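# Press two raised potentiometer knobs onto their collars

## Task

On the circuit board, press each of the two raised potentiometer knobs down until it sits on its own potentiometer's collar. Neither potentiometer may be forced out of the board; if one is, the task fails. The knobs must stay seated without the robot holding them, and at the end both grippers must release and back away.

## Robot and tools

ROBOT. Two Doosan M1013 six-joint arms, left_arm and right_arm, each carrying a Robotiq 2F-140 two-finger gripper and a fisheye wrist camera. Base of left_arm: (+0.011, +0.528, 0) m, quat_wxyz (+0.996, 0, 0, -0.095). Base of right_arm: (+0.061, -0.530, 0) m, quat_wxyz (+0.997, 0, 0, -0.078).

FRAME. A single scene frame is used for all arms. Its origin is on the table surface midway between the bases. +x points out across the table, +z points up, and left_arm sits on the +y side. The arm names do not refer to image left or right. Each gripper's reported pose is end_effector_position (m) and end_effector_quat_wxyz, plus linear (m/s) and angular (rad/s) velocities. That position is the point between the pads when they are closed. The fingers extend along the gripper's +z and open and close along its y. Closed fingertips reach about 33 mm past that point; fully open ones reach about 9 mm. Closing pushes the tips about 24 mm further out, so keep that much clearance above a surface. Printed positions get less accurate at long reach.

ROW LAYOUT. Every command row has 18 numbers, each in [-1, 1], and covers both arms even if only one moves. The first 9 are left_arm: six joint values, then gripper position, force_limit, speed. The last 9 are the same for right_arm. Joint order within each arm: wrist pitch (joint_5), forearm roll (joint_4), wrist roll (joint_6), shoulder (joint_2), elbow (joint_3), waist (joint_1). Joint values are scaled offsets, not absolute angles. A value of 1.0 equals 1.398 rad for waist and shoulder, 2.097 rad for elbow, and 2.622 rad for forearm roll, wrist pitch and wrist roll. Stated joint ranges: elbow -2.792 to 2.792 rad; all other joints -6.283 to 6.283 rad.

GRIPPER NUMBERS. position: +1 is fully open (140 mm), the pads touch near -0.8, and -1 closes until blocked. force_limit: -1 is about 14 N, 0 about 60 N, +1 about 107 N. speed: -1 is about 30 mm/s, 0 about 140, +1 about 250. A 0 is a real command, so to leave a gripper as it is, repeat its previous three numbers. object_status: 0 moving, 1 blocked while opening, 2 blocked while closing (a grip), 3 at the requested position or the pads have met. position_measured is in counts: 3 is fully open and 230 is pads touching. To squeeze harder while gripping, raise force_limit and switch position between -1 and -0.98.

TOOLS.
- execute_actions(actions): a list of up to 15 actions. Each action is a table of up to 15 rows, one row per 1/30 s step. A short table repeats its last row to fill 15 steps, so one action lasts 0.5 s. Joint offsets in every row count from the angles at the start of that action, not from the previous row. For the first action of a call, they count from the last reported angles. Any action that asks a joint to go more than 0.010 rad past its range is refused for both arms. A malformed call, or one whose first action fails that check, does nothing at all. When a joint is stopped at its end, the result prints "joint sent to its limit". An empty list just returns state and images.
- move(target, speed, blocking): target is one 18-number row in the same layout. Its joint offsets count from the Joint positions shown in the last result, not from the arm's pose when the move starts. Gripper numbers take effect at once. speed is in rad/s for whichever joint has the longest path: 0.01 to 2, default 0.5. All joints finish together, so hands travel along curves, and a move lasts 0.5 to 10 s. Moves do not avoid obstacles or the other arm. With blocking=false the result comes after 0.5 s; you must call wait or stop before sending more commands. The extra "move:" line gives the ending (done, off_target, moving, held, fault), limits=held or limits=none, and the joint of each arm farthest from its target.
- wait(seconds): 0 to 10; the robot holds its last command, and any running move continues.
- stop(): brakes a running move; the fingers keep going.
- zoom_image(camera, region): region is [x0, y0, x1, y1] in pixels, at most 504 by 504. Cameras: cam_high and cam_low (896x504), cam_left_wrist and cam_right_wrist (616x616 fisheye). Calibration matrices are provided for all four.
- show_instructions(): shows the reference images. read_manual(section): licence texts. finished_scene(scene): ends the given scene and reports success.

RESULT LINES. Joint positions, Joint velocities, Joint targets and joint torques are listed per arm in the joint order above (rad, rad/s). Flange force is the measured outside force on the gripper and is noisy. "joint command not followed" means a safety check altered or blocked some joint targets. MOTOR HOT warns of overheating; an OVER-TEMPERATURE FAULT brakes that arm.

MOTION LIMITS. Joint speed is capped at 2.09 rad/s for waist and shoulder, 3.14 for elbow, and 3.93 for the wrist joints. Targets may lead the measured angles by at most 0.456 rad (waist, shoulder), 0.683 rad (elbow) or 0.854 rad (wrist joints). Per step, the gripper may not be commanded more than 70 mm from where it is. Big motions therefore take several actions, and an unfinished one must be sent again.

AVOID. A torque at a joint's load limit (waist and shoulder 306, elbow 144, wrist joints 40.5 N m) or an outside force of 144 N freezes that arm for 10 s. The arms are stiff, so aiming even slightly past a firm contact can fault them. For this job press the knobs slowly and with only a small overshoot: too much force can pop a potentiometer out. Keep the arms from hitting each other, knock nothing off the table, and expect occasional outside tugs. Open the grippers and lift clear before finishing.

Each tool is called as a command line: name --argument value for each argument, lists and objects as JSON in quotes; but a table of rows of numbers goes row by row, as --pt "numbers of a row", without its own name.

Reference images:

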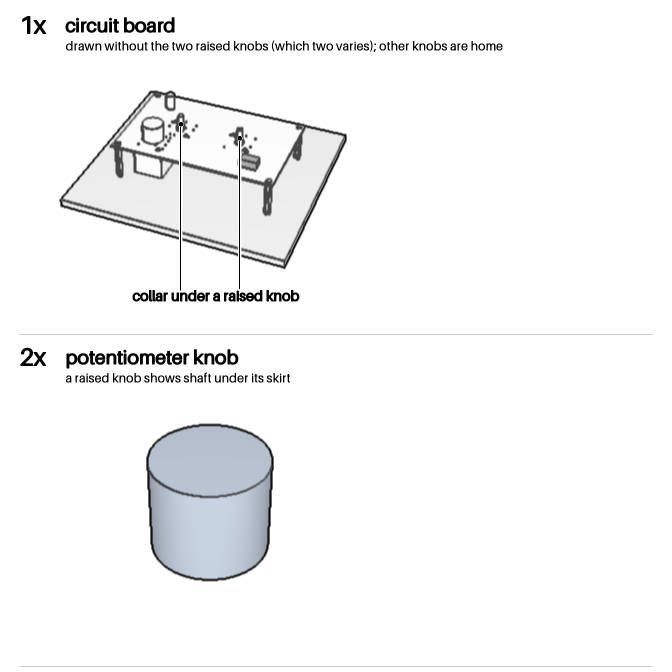

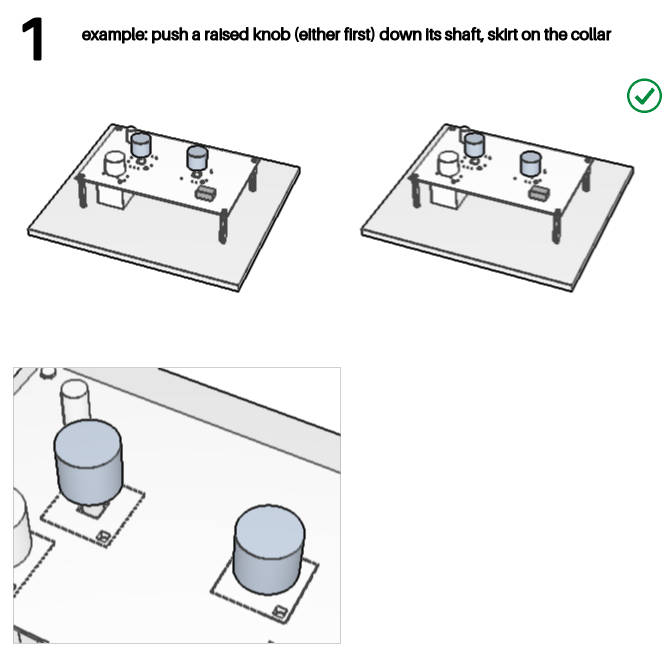

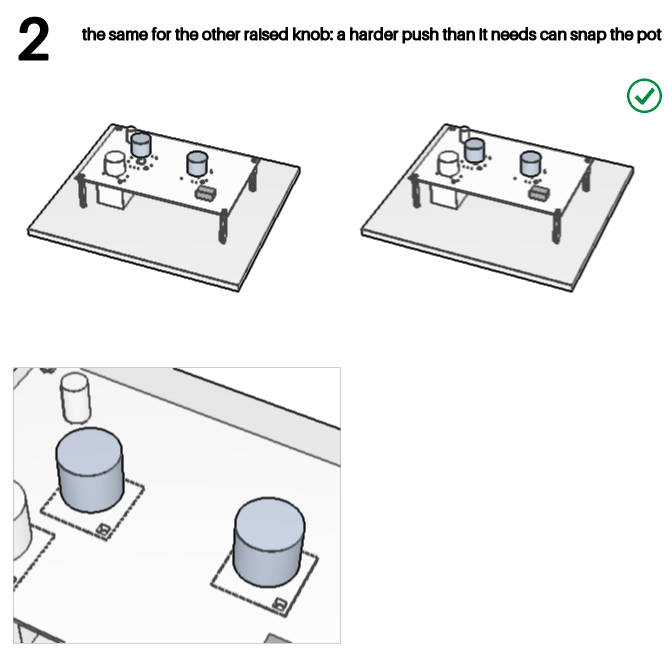

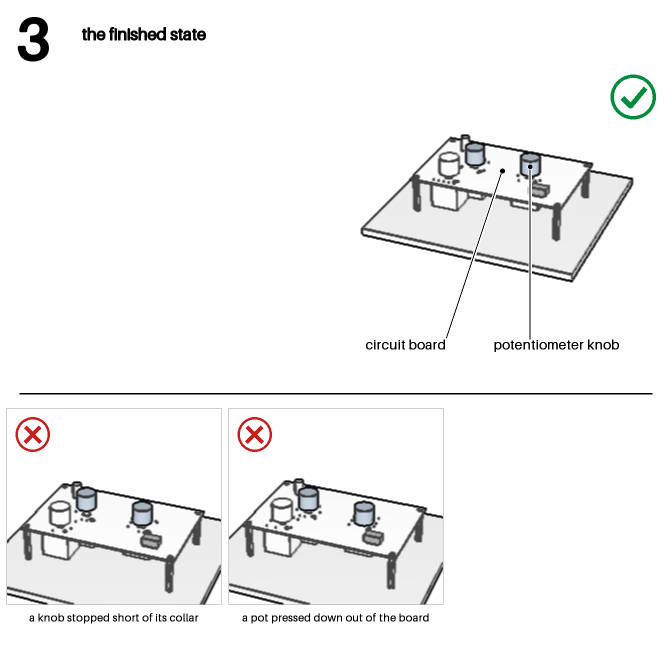

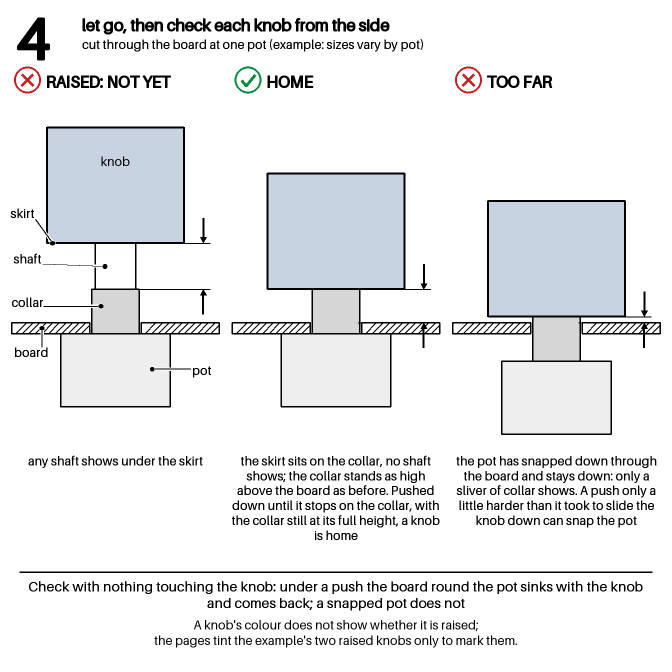

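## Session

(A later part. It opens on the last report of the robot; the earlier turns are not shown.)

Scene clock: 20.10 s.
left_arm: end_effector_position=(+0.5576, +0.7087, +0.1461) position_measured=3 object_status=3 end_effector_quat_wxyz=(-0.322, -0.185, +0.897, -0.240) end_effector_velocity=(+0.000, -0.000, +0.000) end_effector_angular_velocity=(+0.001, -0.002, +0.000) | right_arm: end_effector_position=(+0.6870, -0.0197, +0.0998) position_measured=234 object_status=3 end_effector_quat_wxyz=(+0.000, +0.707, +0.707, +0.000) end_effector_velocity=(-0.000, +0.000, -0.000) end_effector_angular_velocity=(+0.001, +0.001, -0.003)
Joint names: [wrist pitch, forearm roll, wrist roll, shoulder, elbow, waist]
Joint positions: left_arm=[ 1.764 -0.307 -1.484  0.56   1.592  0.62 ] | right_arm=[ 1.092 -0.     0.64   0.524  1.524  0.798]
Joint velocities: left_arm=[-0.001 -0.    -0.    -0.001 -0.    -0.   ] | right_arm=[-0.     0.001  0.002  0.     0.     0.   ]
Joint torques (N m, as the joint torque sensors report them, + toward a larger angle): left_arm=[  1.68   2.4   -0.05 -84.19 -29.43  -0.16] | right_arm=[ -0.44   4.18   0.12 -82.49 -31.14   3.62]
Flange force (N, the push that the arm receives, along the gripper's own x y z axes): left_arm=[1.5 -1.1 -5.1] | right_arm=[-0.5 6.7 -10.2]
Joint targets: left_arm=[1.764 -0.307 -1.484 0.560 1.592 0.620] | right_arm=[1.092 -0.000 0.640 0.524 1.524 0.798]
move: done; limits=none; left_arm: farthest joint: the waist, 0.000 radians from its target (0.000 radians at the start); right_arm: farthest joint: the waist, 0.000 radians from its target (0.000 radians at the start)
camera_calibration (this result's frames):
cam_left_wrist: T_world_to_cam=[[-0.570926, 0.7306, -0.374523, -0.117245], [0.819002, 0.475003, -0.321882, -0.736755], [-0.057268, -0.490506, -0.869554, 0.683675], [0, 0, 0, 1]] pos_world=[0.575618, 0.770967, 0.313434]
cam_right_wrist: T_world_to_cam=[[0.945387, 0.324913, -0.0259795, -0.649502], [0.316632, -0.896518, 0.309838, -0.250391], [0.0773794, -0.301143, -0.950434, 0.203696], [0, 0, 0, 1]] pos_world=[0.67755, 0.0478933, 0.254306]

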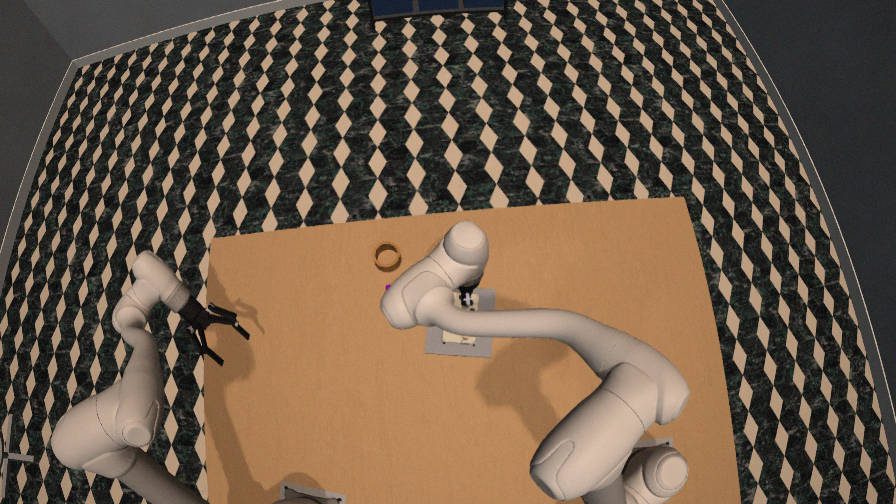

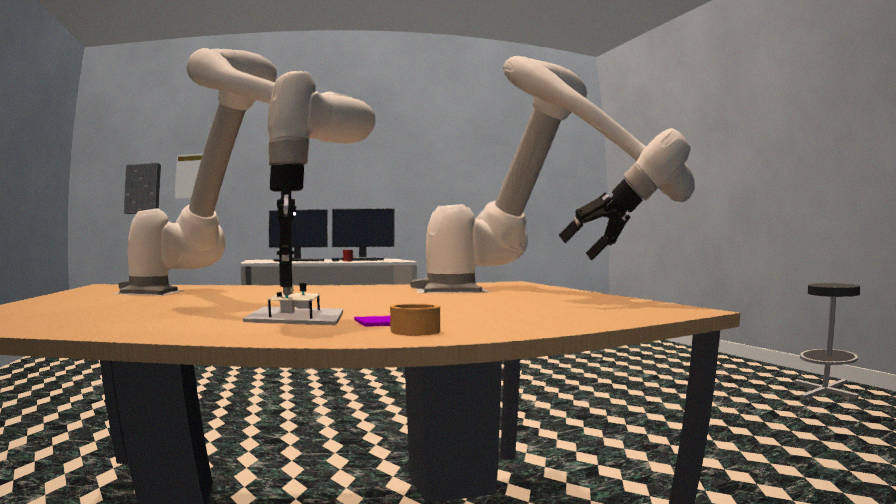

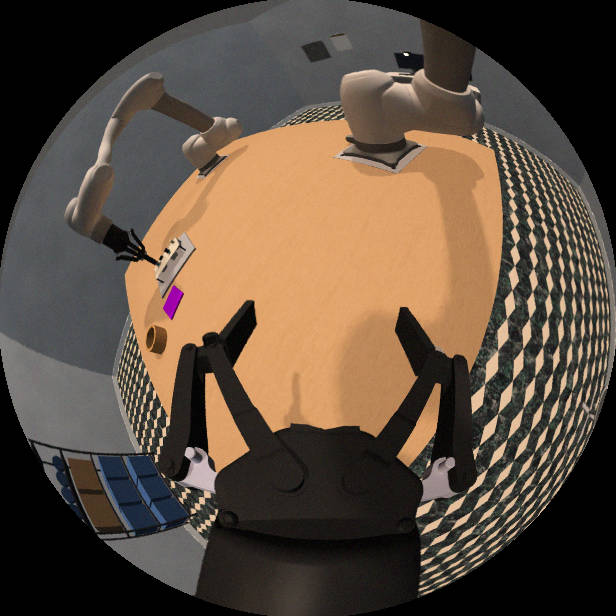

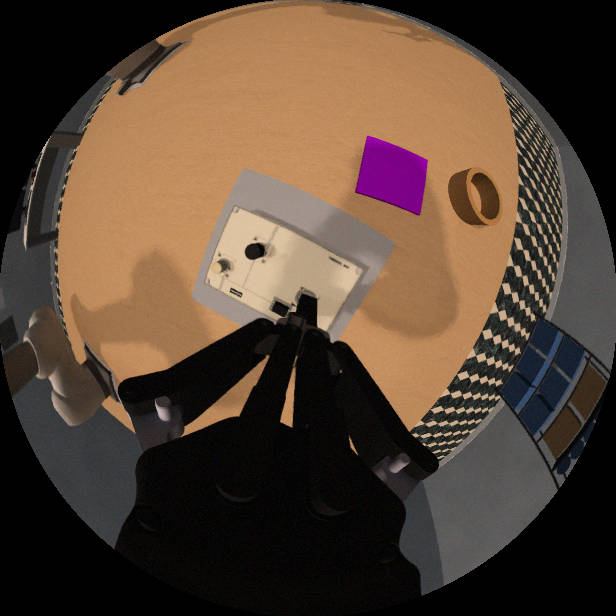

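move --target '[0,0,0,0,0,0,1,0,0, -0.000593,0,0,0.000522,0.000393,0,-1,0.5,1]' --speed 0.01

zoom_image --camera "cam_low" --region '[260, 260, 330, 310]'

Scene clock: 21.17 s.
left_arm: end_effector_position=(+0.5576, +0.7087, +0.1461) position_measured=3 object_status=3 end_effector_quat_wxyz=(-0.322, -0.185, +0.897, -0.240) end_effector_velocity=(-0.001, -0.001, -0.001) end_effector_angular_velocity=(-0.001, +0.002, -0.001) | right_arm: end_effector_position=(+0.6870, -0.0197, +0.0988) position_measured=234 object_status=3 end_effector_quat_wxyz=(+0.000, +0.707, +0.707, +0.000) end_effector_velocity=(+0.000, +0.000, -0.000) end_effector_angular_velocity=(+0.001, -0.001, -0.002)
Joint names: [wrist pitch, forearm roll, wrist roll, shoulder, elbow, waist]
Joint positions: left_arm=[ 1.764 -0.307 -1.484  0.56   1.592  0.62 ] | right_arm=[ 1.091 -0.     0.64   0.525  1.525  0.798]
Joint velocities: left_arm=[ 0.    -0.     0.     0.     0.002 -0.   ] | right_arm=[-0.001  0.001  0.001  0.    -0.    -0.   ]
Joint torques (N m, as the joint torque sensors report them, + toward a larger angle): left_arm=[  1.69   2.35  -0.01 -84.25 -29.83   0.04] | right_arm=[ -0.4    3.94   0.06 -78.57 -31.86   1.18]
Flange force (N, the push that the arm receives, along the gripper's own x y z axes): left_arm=[1.8 -1.1 -4.2] | right_arm=[-2.8 -1.0 -12.4]
Joint targets: left_arm=[1.764 -0.307 -1.484 0.560 1.592 0.620] | right_arm=[1.091 -0.000 0.640 0.525 1.525 0.798]
move: done; limits=none; left_arm: farthest joint: the waist, 0.000 radians from its target (0.000 radians at the start); right_arm: farthest joint: the waist, 0.000 radians from its target (0.000 radians at the start)
camera_calibration (this result's frames):
cam_left_wrist: T_world_to_cam=[[-0.570926, 0.7306, -0.374523, -0.117245], [0.819002, 0.475003, -0.321882, -0.736755], [-0.0572679, -0.490506, -0.869554, 0.683675], [0, 0, 0, 1]] pos_world=[0.575618, 0.770967, 0.313434]
cam_right_wrist: T_world_to_cam=[[0.945387, 0.324914, -0.0259786, -0.64952], [0.316632, -0.896518, 0.309838, -0.250087], [0.0773801, -0.301142, -0.950435, 0.202757], [0, 0, 0, 1]] pos_world=[0.677544, 0.0478886, 0.25332]

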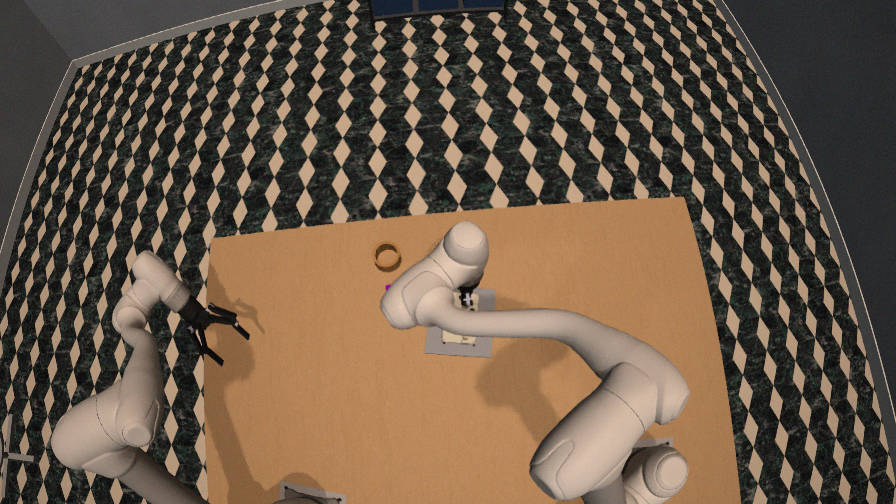

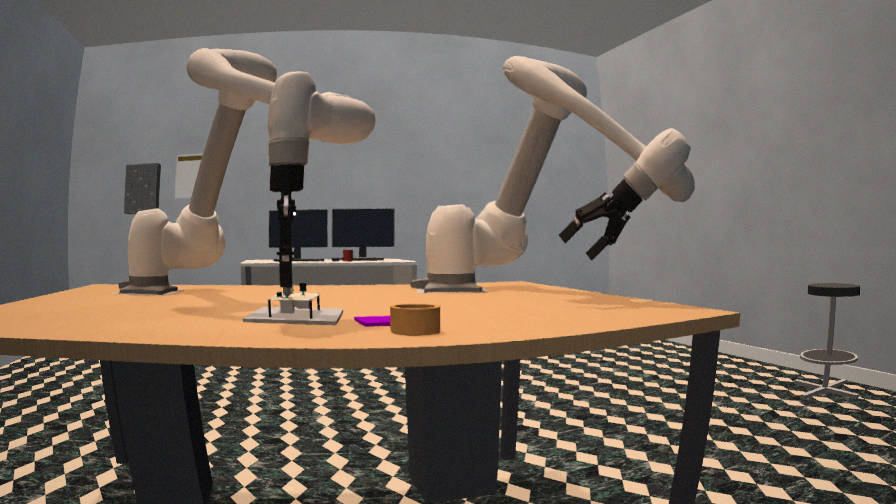

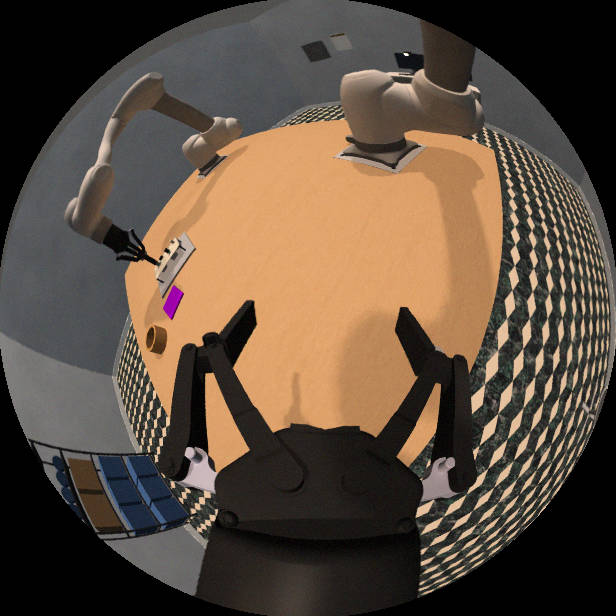

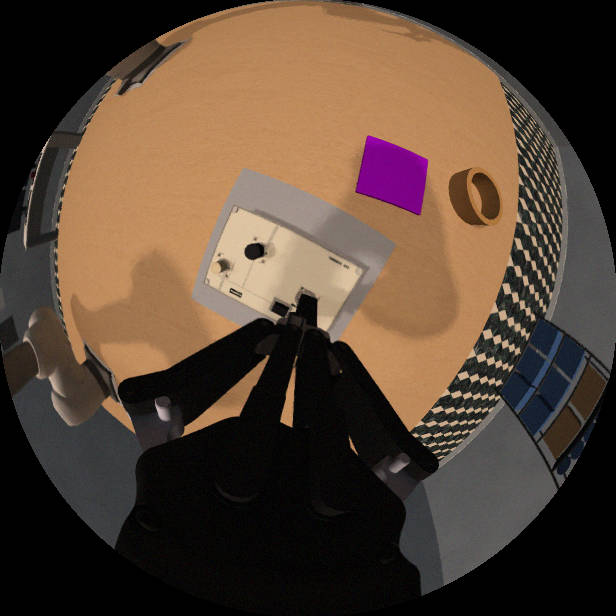

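Region (260, 260, 330, 310) of cam_low's 896x504 image, scaled by 7.200, with more detail than that image has; it fills the top 360 rows of this view, and the rest is white.

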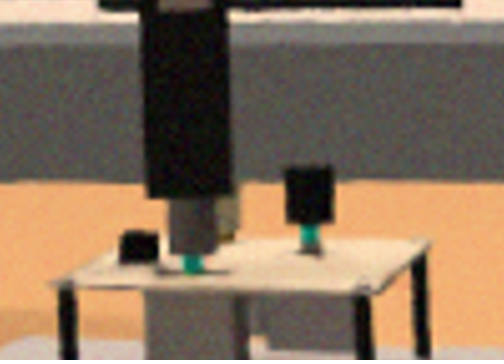

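move --target '[0,0,0,0,0,0,1,0,0, -0.000593,0,0,0.000522,0.000393,0,-1,0.5,1]' --speed 0.01

zoom_image --camera "cam_low" --region '[260, 270, 330, 330]'

Scene clock: 22.07 s.
left_arm: end_effector_position=(+0.5576, +0.7087, +0.1461) position_measured=3 object_status=3 end_effector_quat_wxyz=(-0.322, -0.185, +0.897, -0.240) end_effector_velocity=(-0.000, -0.000, -0.001) end_effector_angular_velocity=(-0.000, +0.000, -0.000) | right_arm: end_effector_position=(+0.6870, -0.0197, +0.0979) position_measured=234 object_status=3 end_effector_quat_wxyz=(+0.000, +0.707, +0.707, +0.000) end_effector_velocity=(+0.000, -0.001, -0.000) end_effector_angular_velocity=(-0.002, -0.001, +0.000)
Joint names: [wrist pitch, forearm roll, wrist roll, shoulder, elbow, waist]
Joint positions: left_arm=[ 1.764 -0.307 -1.484  0.56   1.592  0.62 ] | right_arm=[ 1.089 -0.     0.64   0.526  1.526  0.798]
Joint velocities: left_arm=[-0.001  0.     0.     0.     0.001 -0.   ] | right_arm=[ 0.    -0.002  0.     0.     0.    -0.   ]
Joint torques (N m, as the joint torque sensors report them, + toward a larger angle): left_arm=[  1.76   2.33  -0.01 -84.53 -29.66  -2.63] | right_arm=[ -0.62   4.26   0.25 -80.4  -31.05   1.17]
Flange force (N, the push that the arm receives, along the gripper's own x y z axes): left_arm=[1.2 2.4 -5.3] | right_arm=[-0.1 2.7 -12.0]
Joint targets: left_arm=[1.764 -0.307 -1.484 0.560 1.592 0.620] | right_arm=[1.089 -0.000 0.640 0.526 1.526 0.798]
move: done; limits=none; left_arm: farthest joint: the waist, 0.000 radians from its target (0.000 radians at the start); right_arm: farthest joint: the waist, 0.000 radians from its target (0.000 radians at the start)
camera_calibration (this result's frames):
cam_left_wrist: T_world_to_cam=[[-0.570926, 0.7306, -0.374523, -0.117245], [0.819002, 0.475003, -0.321882, -0.736755], [-0.0572679, -0.490506, -0.869554, 0.683675], [0, 0, 0, 1]] pos_world=[0.575618, 0.770967, 0.313434]
cam_right_wrist: T_world_to_cam=[[0.945387, 0.324914, -0.0259779, -0.649537], [0.316632, -0.896518, 0.309837, -0.249784], [0.0773807, -0.301142, -0.950435, 0.201818], [0, 0, 0, 1]] pos_world=[0.677537, 0.0478831, 0.252333]

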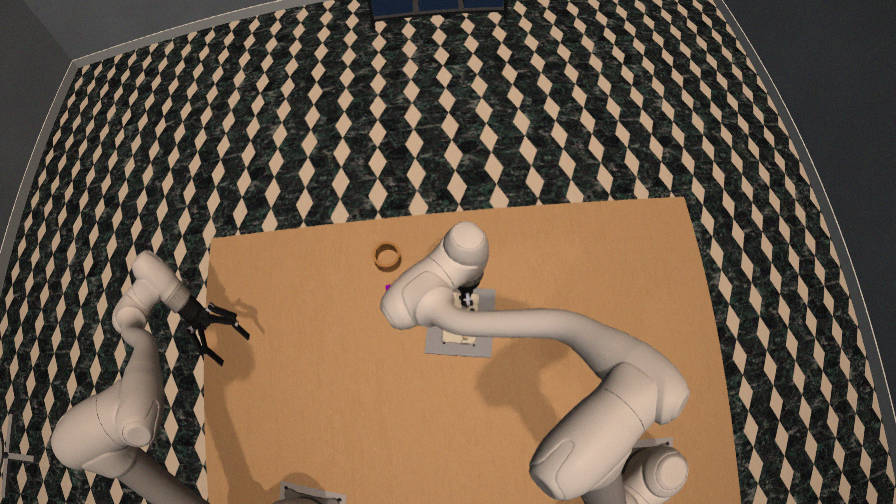

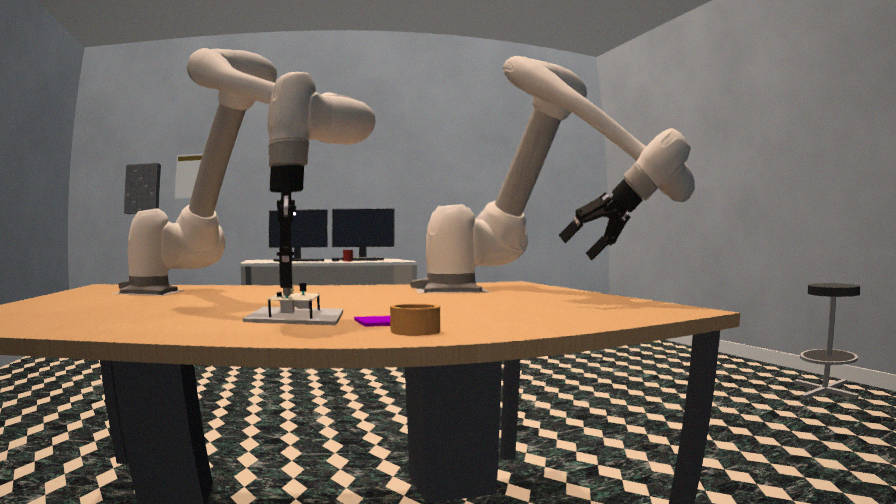

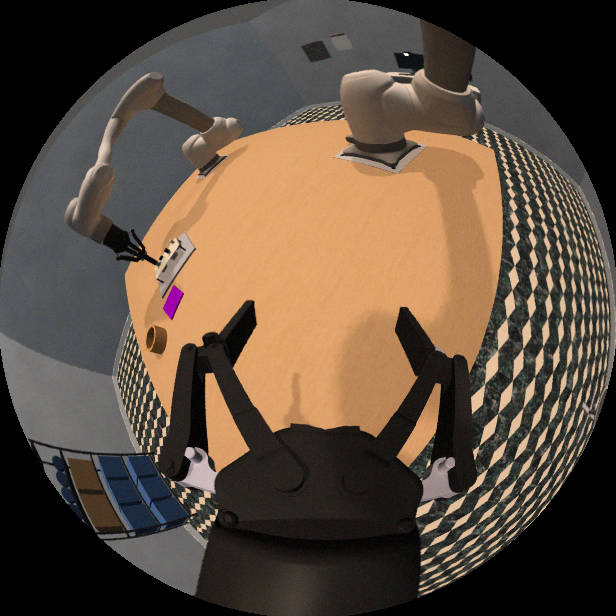

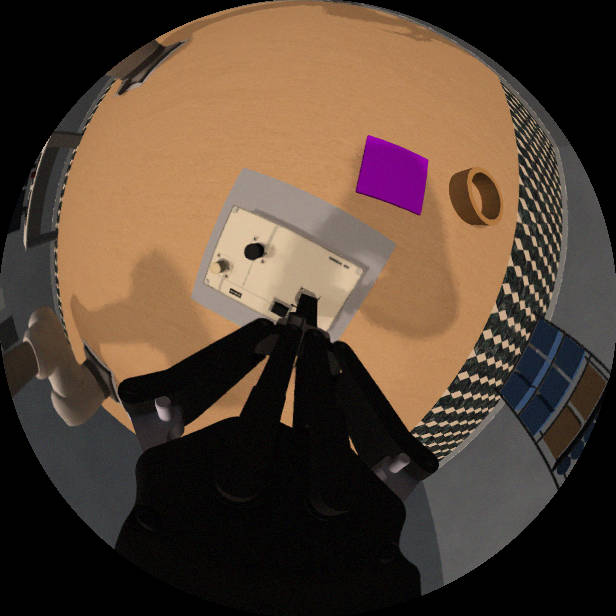

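Region (260, 270, 330, 330) of cam_low's 896x504 image, scaled by 7.200, with more detail than that image has; it fills the top 432 rows of this view, and the rest is white.

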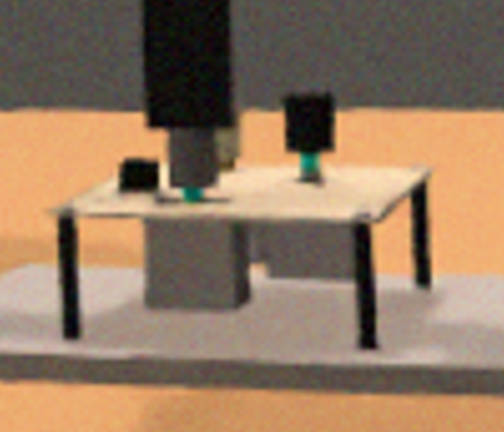

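move --target '[0,0,0,0,0,0,1,0,0, -0.000593,0,0,0.000522,0.000393,0,-1,0.5,1]' --speed 0.01

move --target '[0,0,0,0,0,0,1,0,0, -0.000593,0,0,0.000522,0.000393,0,-1,0.5,1]' --speed 0.01

zoom_image --camera "cam_low" --region '[260, 270, 330, 330]'

Scene clock: 23.17 s.
left_arm: end_effector_position=(+0.5576, +0.7087, +0.1461) position_measured=3 object_status=3 end_effector_quat_wxyz=(-0.322, -0.185, +0.897, -0.240) end_effector_velocity=(-0.000, -0.000, +0.000) end_effector_angular_velocity=(-0.001, +0.001, -0.001) | right_arm: end_effector_position=(+0.6870, -0.0197, +0.0969) position_measured=234 object_status=3 end_effector_quat_wxyz=(+0.000, +0.707, +0.707, +0.000) end_effector_velocity=(+0.000, +0.000, -0.000) end_effector_angular_velocity=(+0.001, -0.002, +0.000)
Joint names: [wrist pitch, forearm roll, wrist roll, shoulder, elbow, waist]
Joint positions: left_arm=[ 1.764 -0.307 -1.484  0.56   1.592  0.62 ] | right_arm=[ 1.088 -0.     0.64   0.526  1.527  0.798]
Joint velocities: left_arm=[ 0.001  0.    -0.    -0.     0.    -0.   ] | right_arm=[-0.002 -0.    -0.    -0.     0.     0.   ]
Joint torques (N m, as the joint torque sensors report them, + toward a larger angle): left_arm=[  1.66   2.53   0.02 -84.69 -29.33  -1.22] | right_arm=[ -0.42   3.89   0.12 -79.96 -32.2    3.76]
Flange force (N, the push that the arm receives, along the gripper's own x y z axes): left_arm=[0.7 0.1 -5.9] | right_arm=[-4.8 1.8 -11.2]
Joint targets: left_arm=[1.764 -0.307 -1.484 0.560 1.592 0.620] | right_arm=[1.088 -0.000 0.640 0.526 1.527 0.798]
move: done; limits=none; left_arm: farthest joint: the waist, 0.000 radians from its target (0.000 radians at the start); right_arm: farthest joint: the waist, 0.000 radians from its target (0.000 radians at the start)
camera_calibration (this result's frames):
cam_left_wrist: T_world_to_cam=[[-0.570926, 0.7306, -0.374522, -0.117245], [0.819002, 0.475003, -0.321882, -0.736755], [-0.0572679, -0.490505, -0.869554, 0.683675], [0, 0, 0, 1]] pos_world=[0.575618, 0.770967, 0.313434]
cam_right_wrist: T_world_to_cam=[[0.945387, 0.324913, -0.0259771, -0.649553], [0.316632, -0.896518, 0.309837, -0.249481], [0.0773813, -0.301141, -0.950435, 0.200879], [0, 0, 0, 1]] pos_world=[0.677528, 0.0478767, 0.251348]

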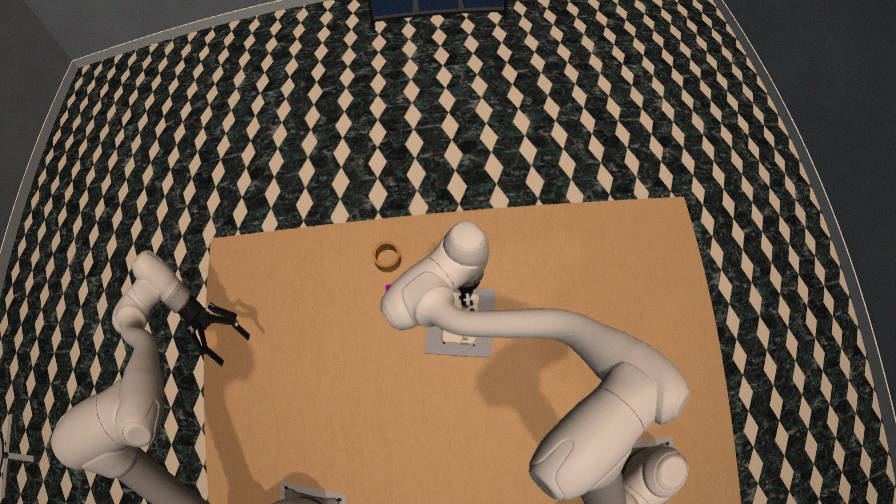

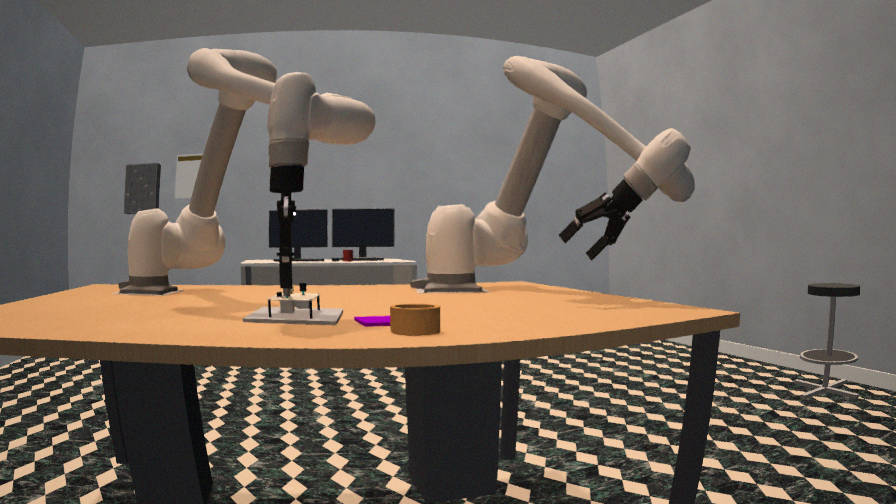

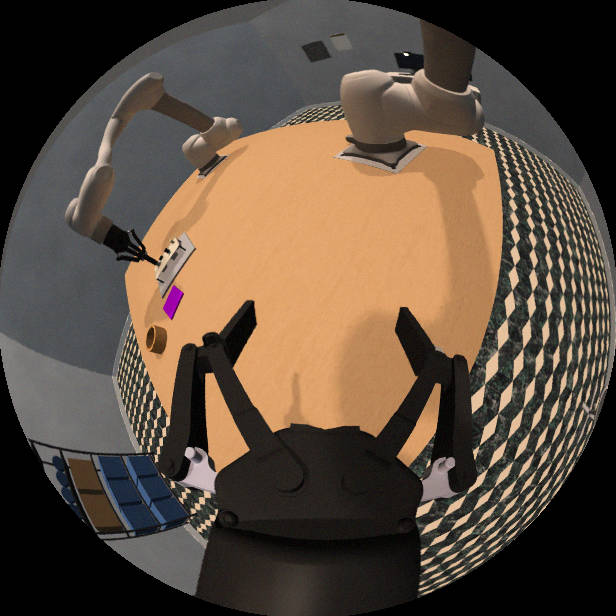

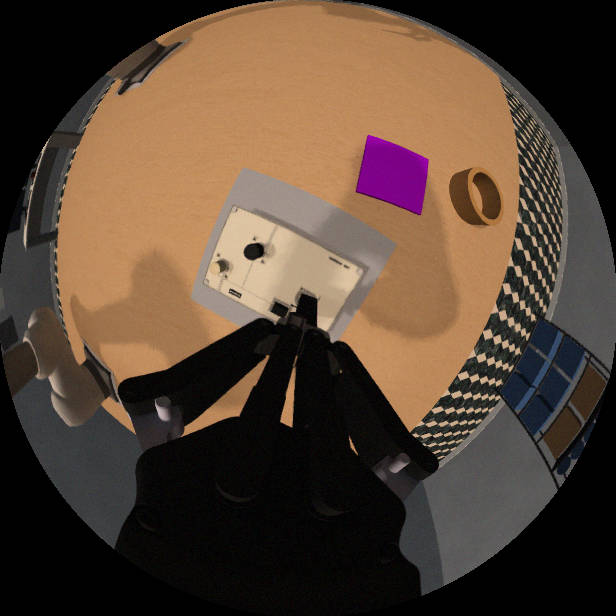

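Scene clock: 23.87 s.
left_arm: end_effector_position=(+0.5576, +0.7087, +0.1461) position_measured=3 object_status=3 end_effector_quat_wxyz=(-0.322, -0.185, +0.897, -0.240) end_effector_velocity=(+0.001, +0.000, +0.001) end_effector_angular_velocity=(-0.000, -0.001, -0.001) | right_arm: end_effector_position=(+0.6870, -0.0197, +0.0959) position_measured=234 object_status=3 end_effector_quat_wxyz=(+0.000, +0.707, +0.707, +0.000) end_effector_velocity=(-0.000, -0.000, +0.000) end_effector_angular_velocity=(-0.001, +0.000, -0.000)
Joint names: [wrist pitch, forearm roll, wrist roll, shoulder, elbow, waist]
Joint positions: left_arm=[ 1.764 -0.307 -1.484  0.56   1.592  0.62 ] | right_arm=[ 1.086 -0.     0.64   0.527  1.527  0.798]
Joint velocities: left_arm=[ 0.001  0.     0.001 -0.    -0.001 -0.   ] | right_arm=[ 0.001 -0.001  0.001 -0.    -0.     0.   ]
Joint torques (N m, as the joint torque sensors report them, + toward a larger angle): left_arm=[  1.79   2.4    0.   -84.16 -29.72  -1.11] | right_arm=[ -0.14   3.74  -0.27 -81.25 -31.66   2.31]
Flange force (N, the push that the arm receives, along the gripper's own x y z axes): left_arm=[1.9 0.1 -4.9] | right_arm=[-1.3 2.4 -10.2]
Joint targets: left_arm=[1.764 -0.307 -1.484 0.560 1.592 0.620] | right_arm=[1.086 -0.000 0.640 0.527 1.527 0.798]
move: done; limits=none; left_arm: farthest joint: the waist, 0.000 radians from its target (0.000 radians at the start); right_arm: farthest joint: the waist, 0.000 radians from its target (0.000 radians at the start)
camera_calibration (this result's frames):
cam_left_wrist: T_world_to_cam=[[-0.570926, 0.7306, -0.374523, -0.117245], [0.819002, 0.475003, -0.321882, -0.736755], [-0.0572678, -0.490506, -0.869554, 0.683675], [0, 0, 0, 1]] pos_world=[0.575618, 0.770967, 0.313434]
cam_right_wrist: T_world_to_cam=[[0.945387, 0.324914, -0.0259759, -0.649568], [0.316632, -0.896519, 0.309837, -0.249179], [0.0773822, -0.30114, -0.950435, 0.199941], [0, 0, 0, 1]] pos_world=[0.677519, 0.0478698, 0.250362]

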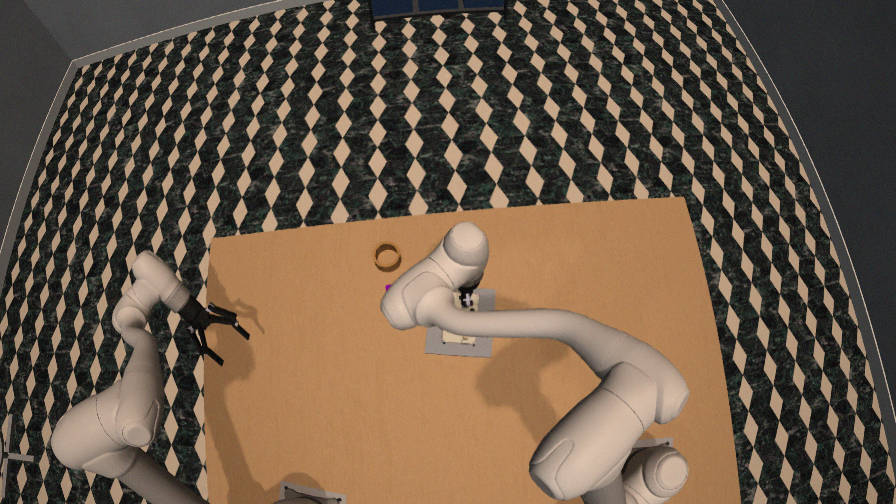

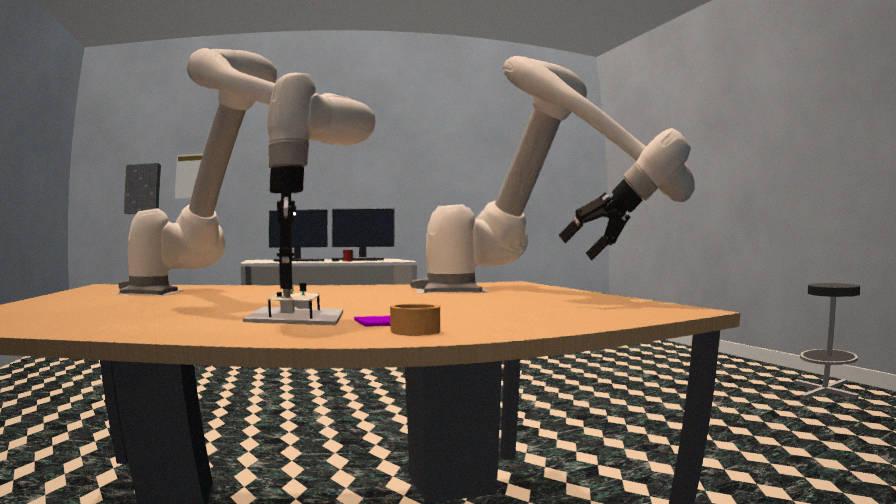

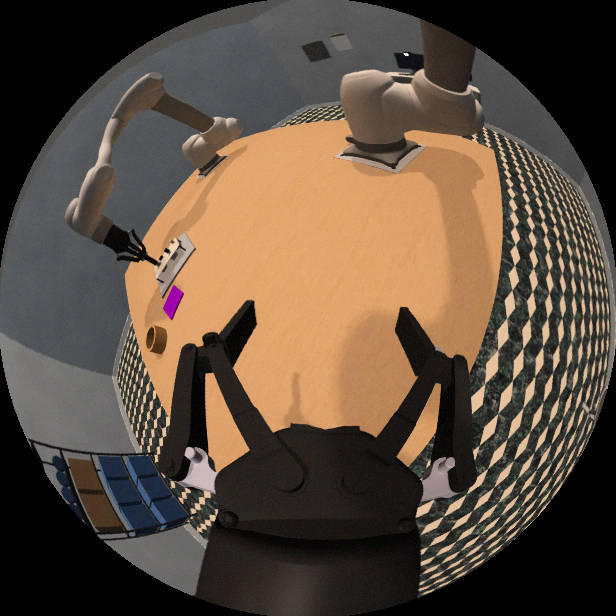

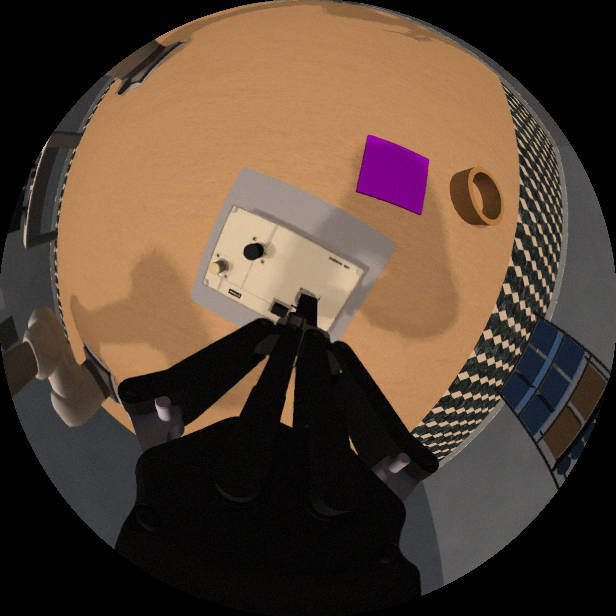

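Region (260, 270, 330, 330) of cam_low's 896x504 image, scaled by 7.200, with more detail than that image has; it fills the top 432 rows of this view, and the rest is white.

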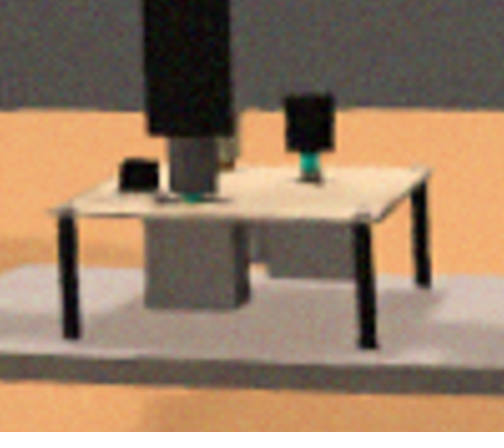

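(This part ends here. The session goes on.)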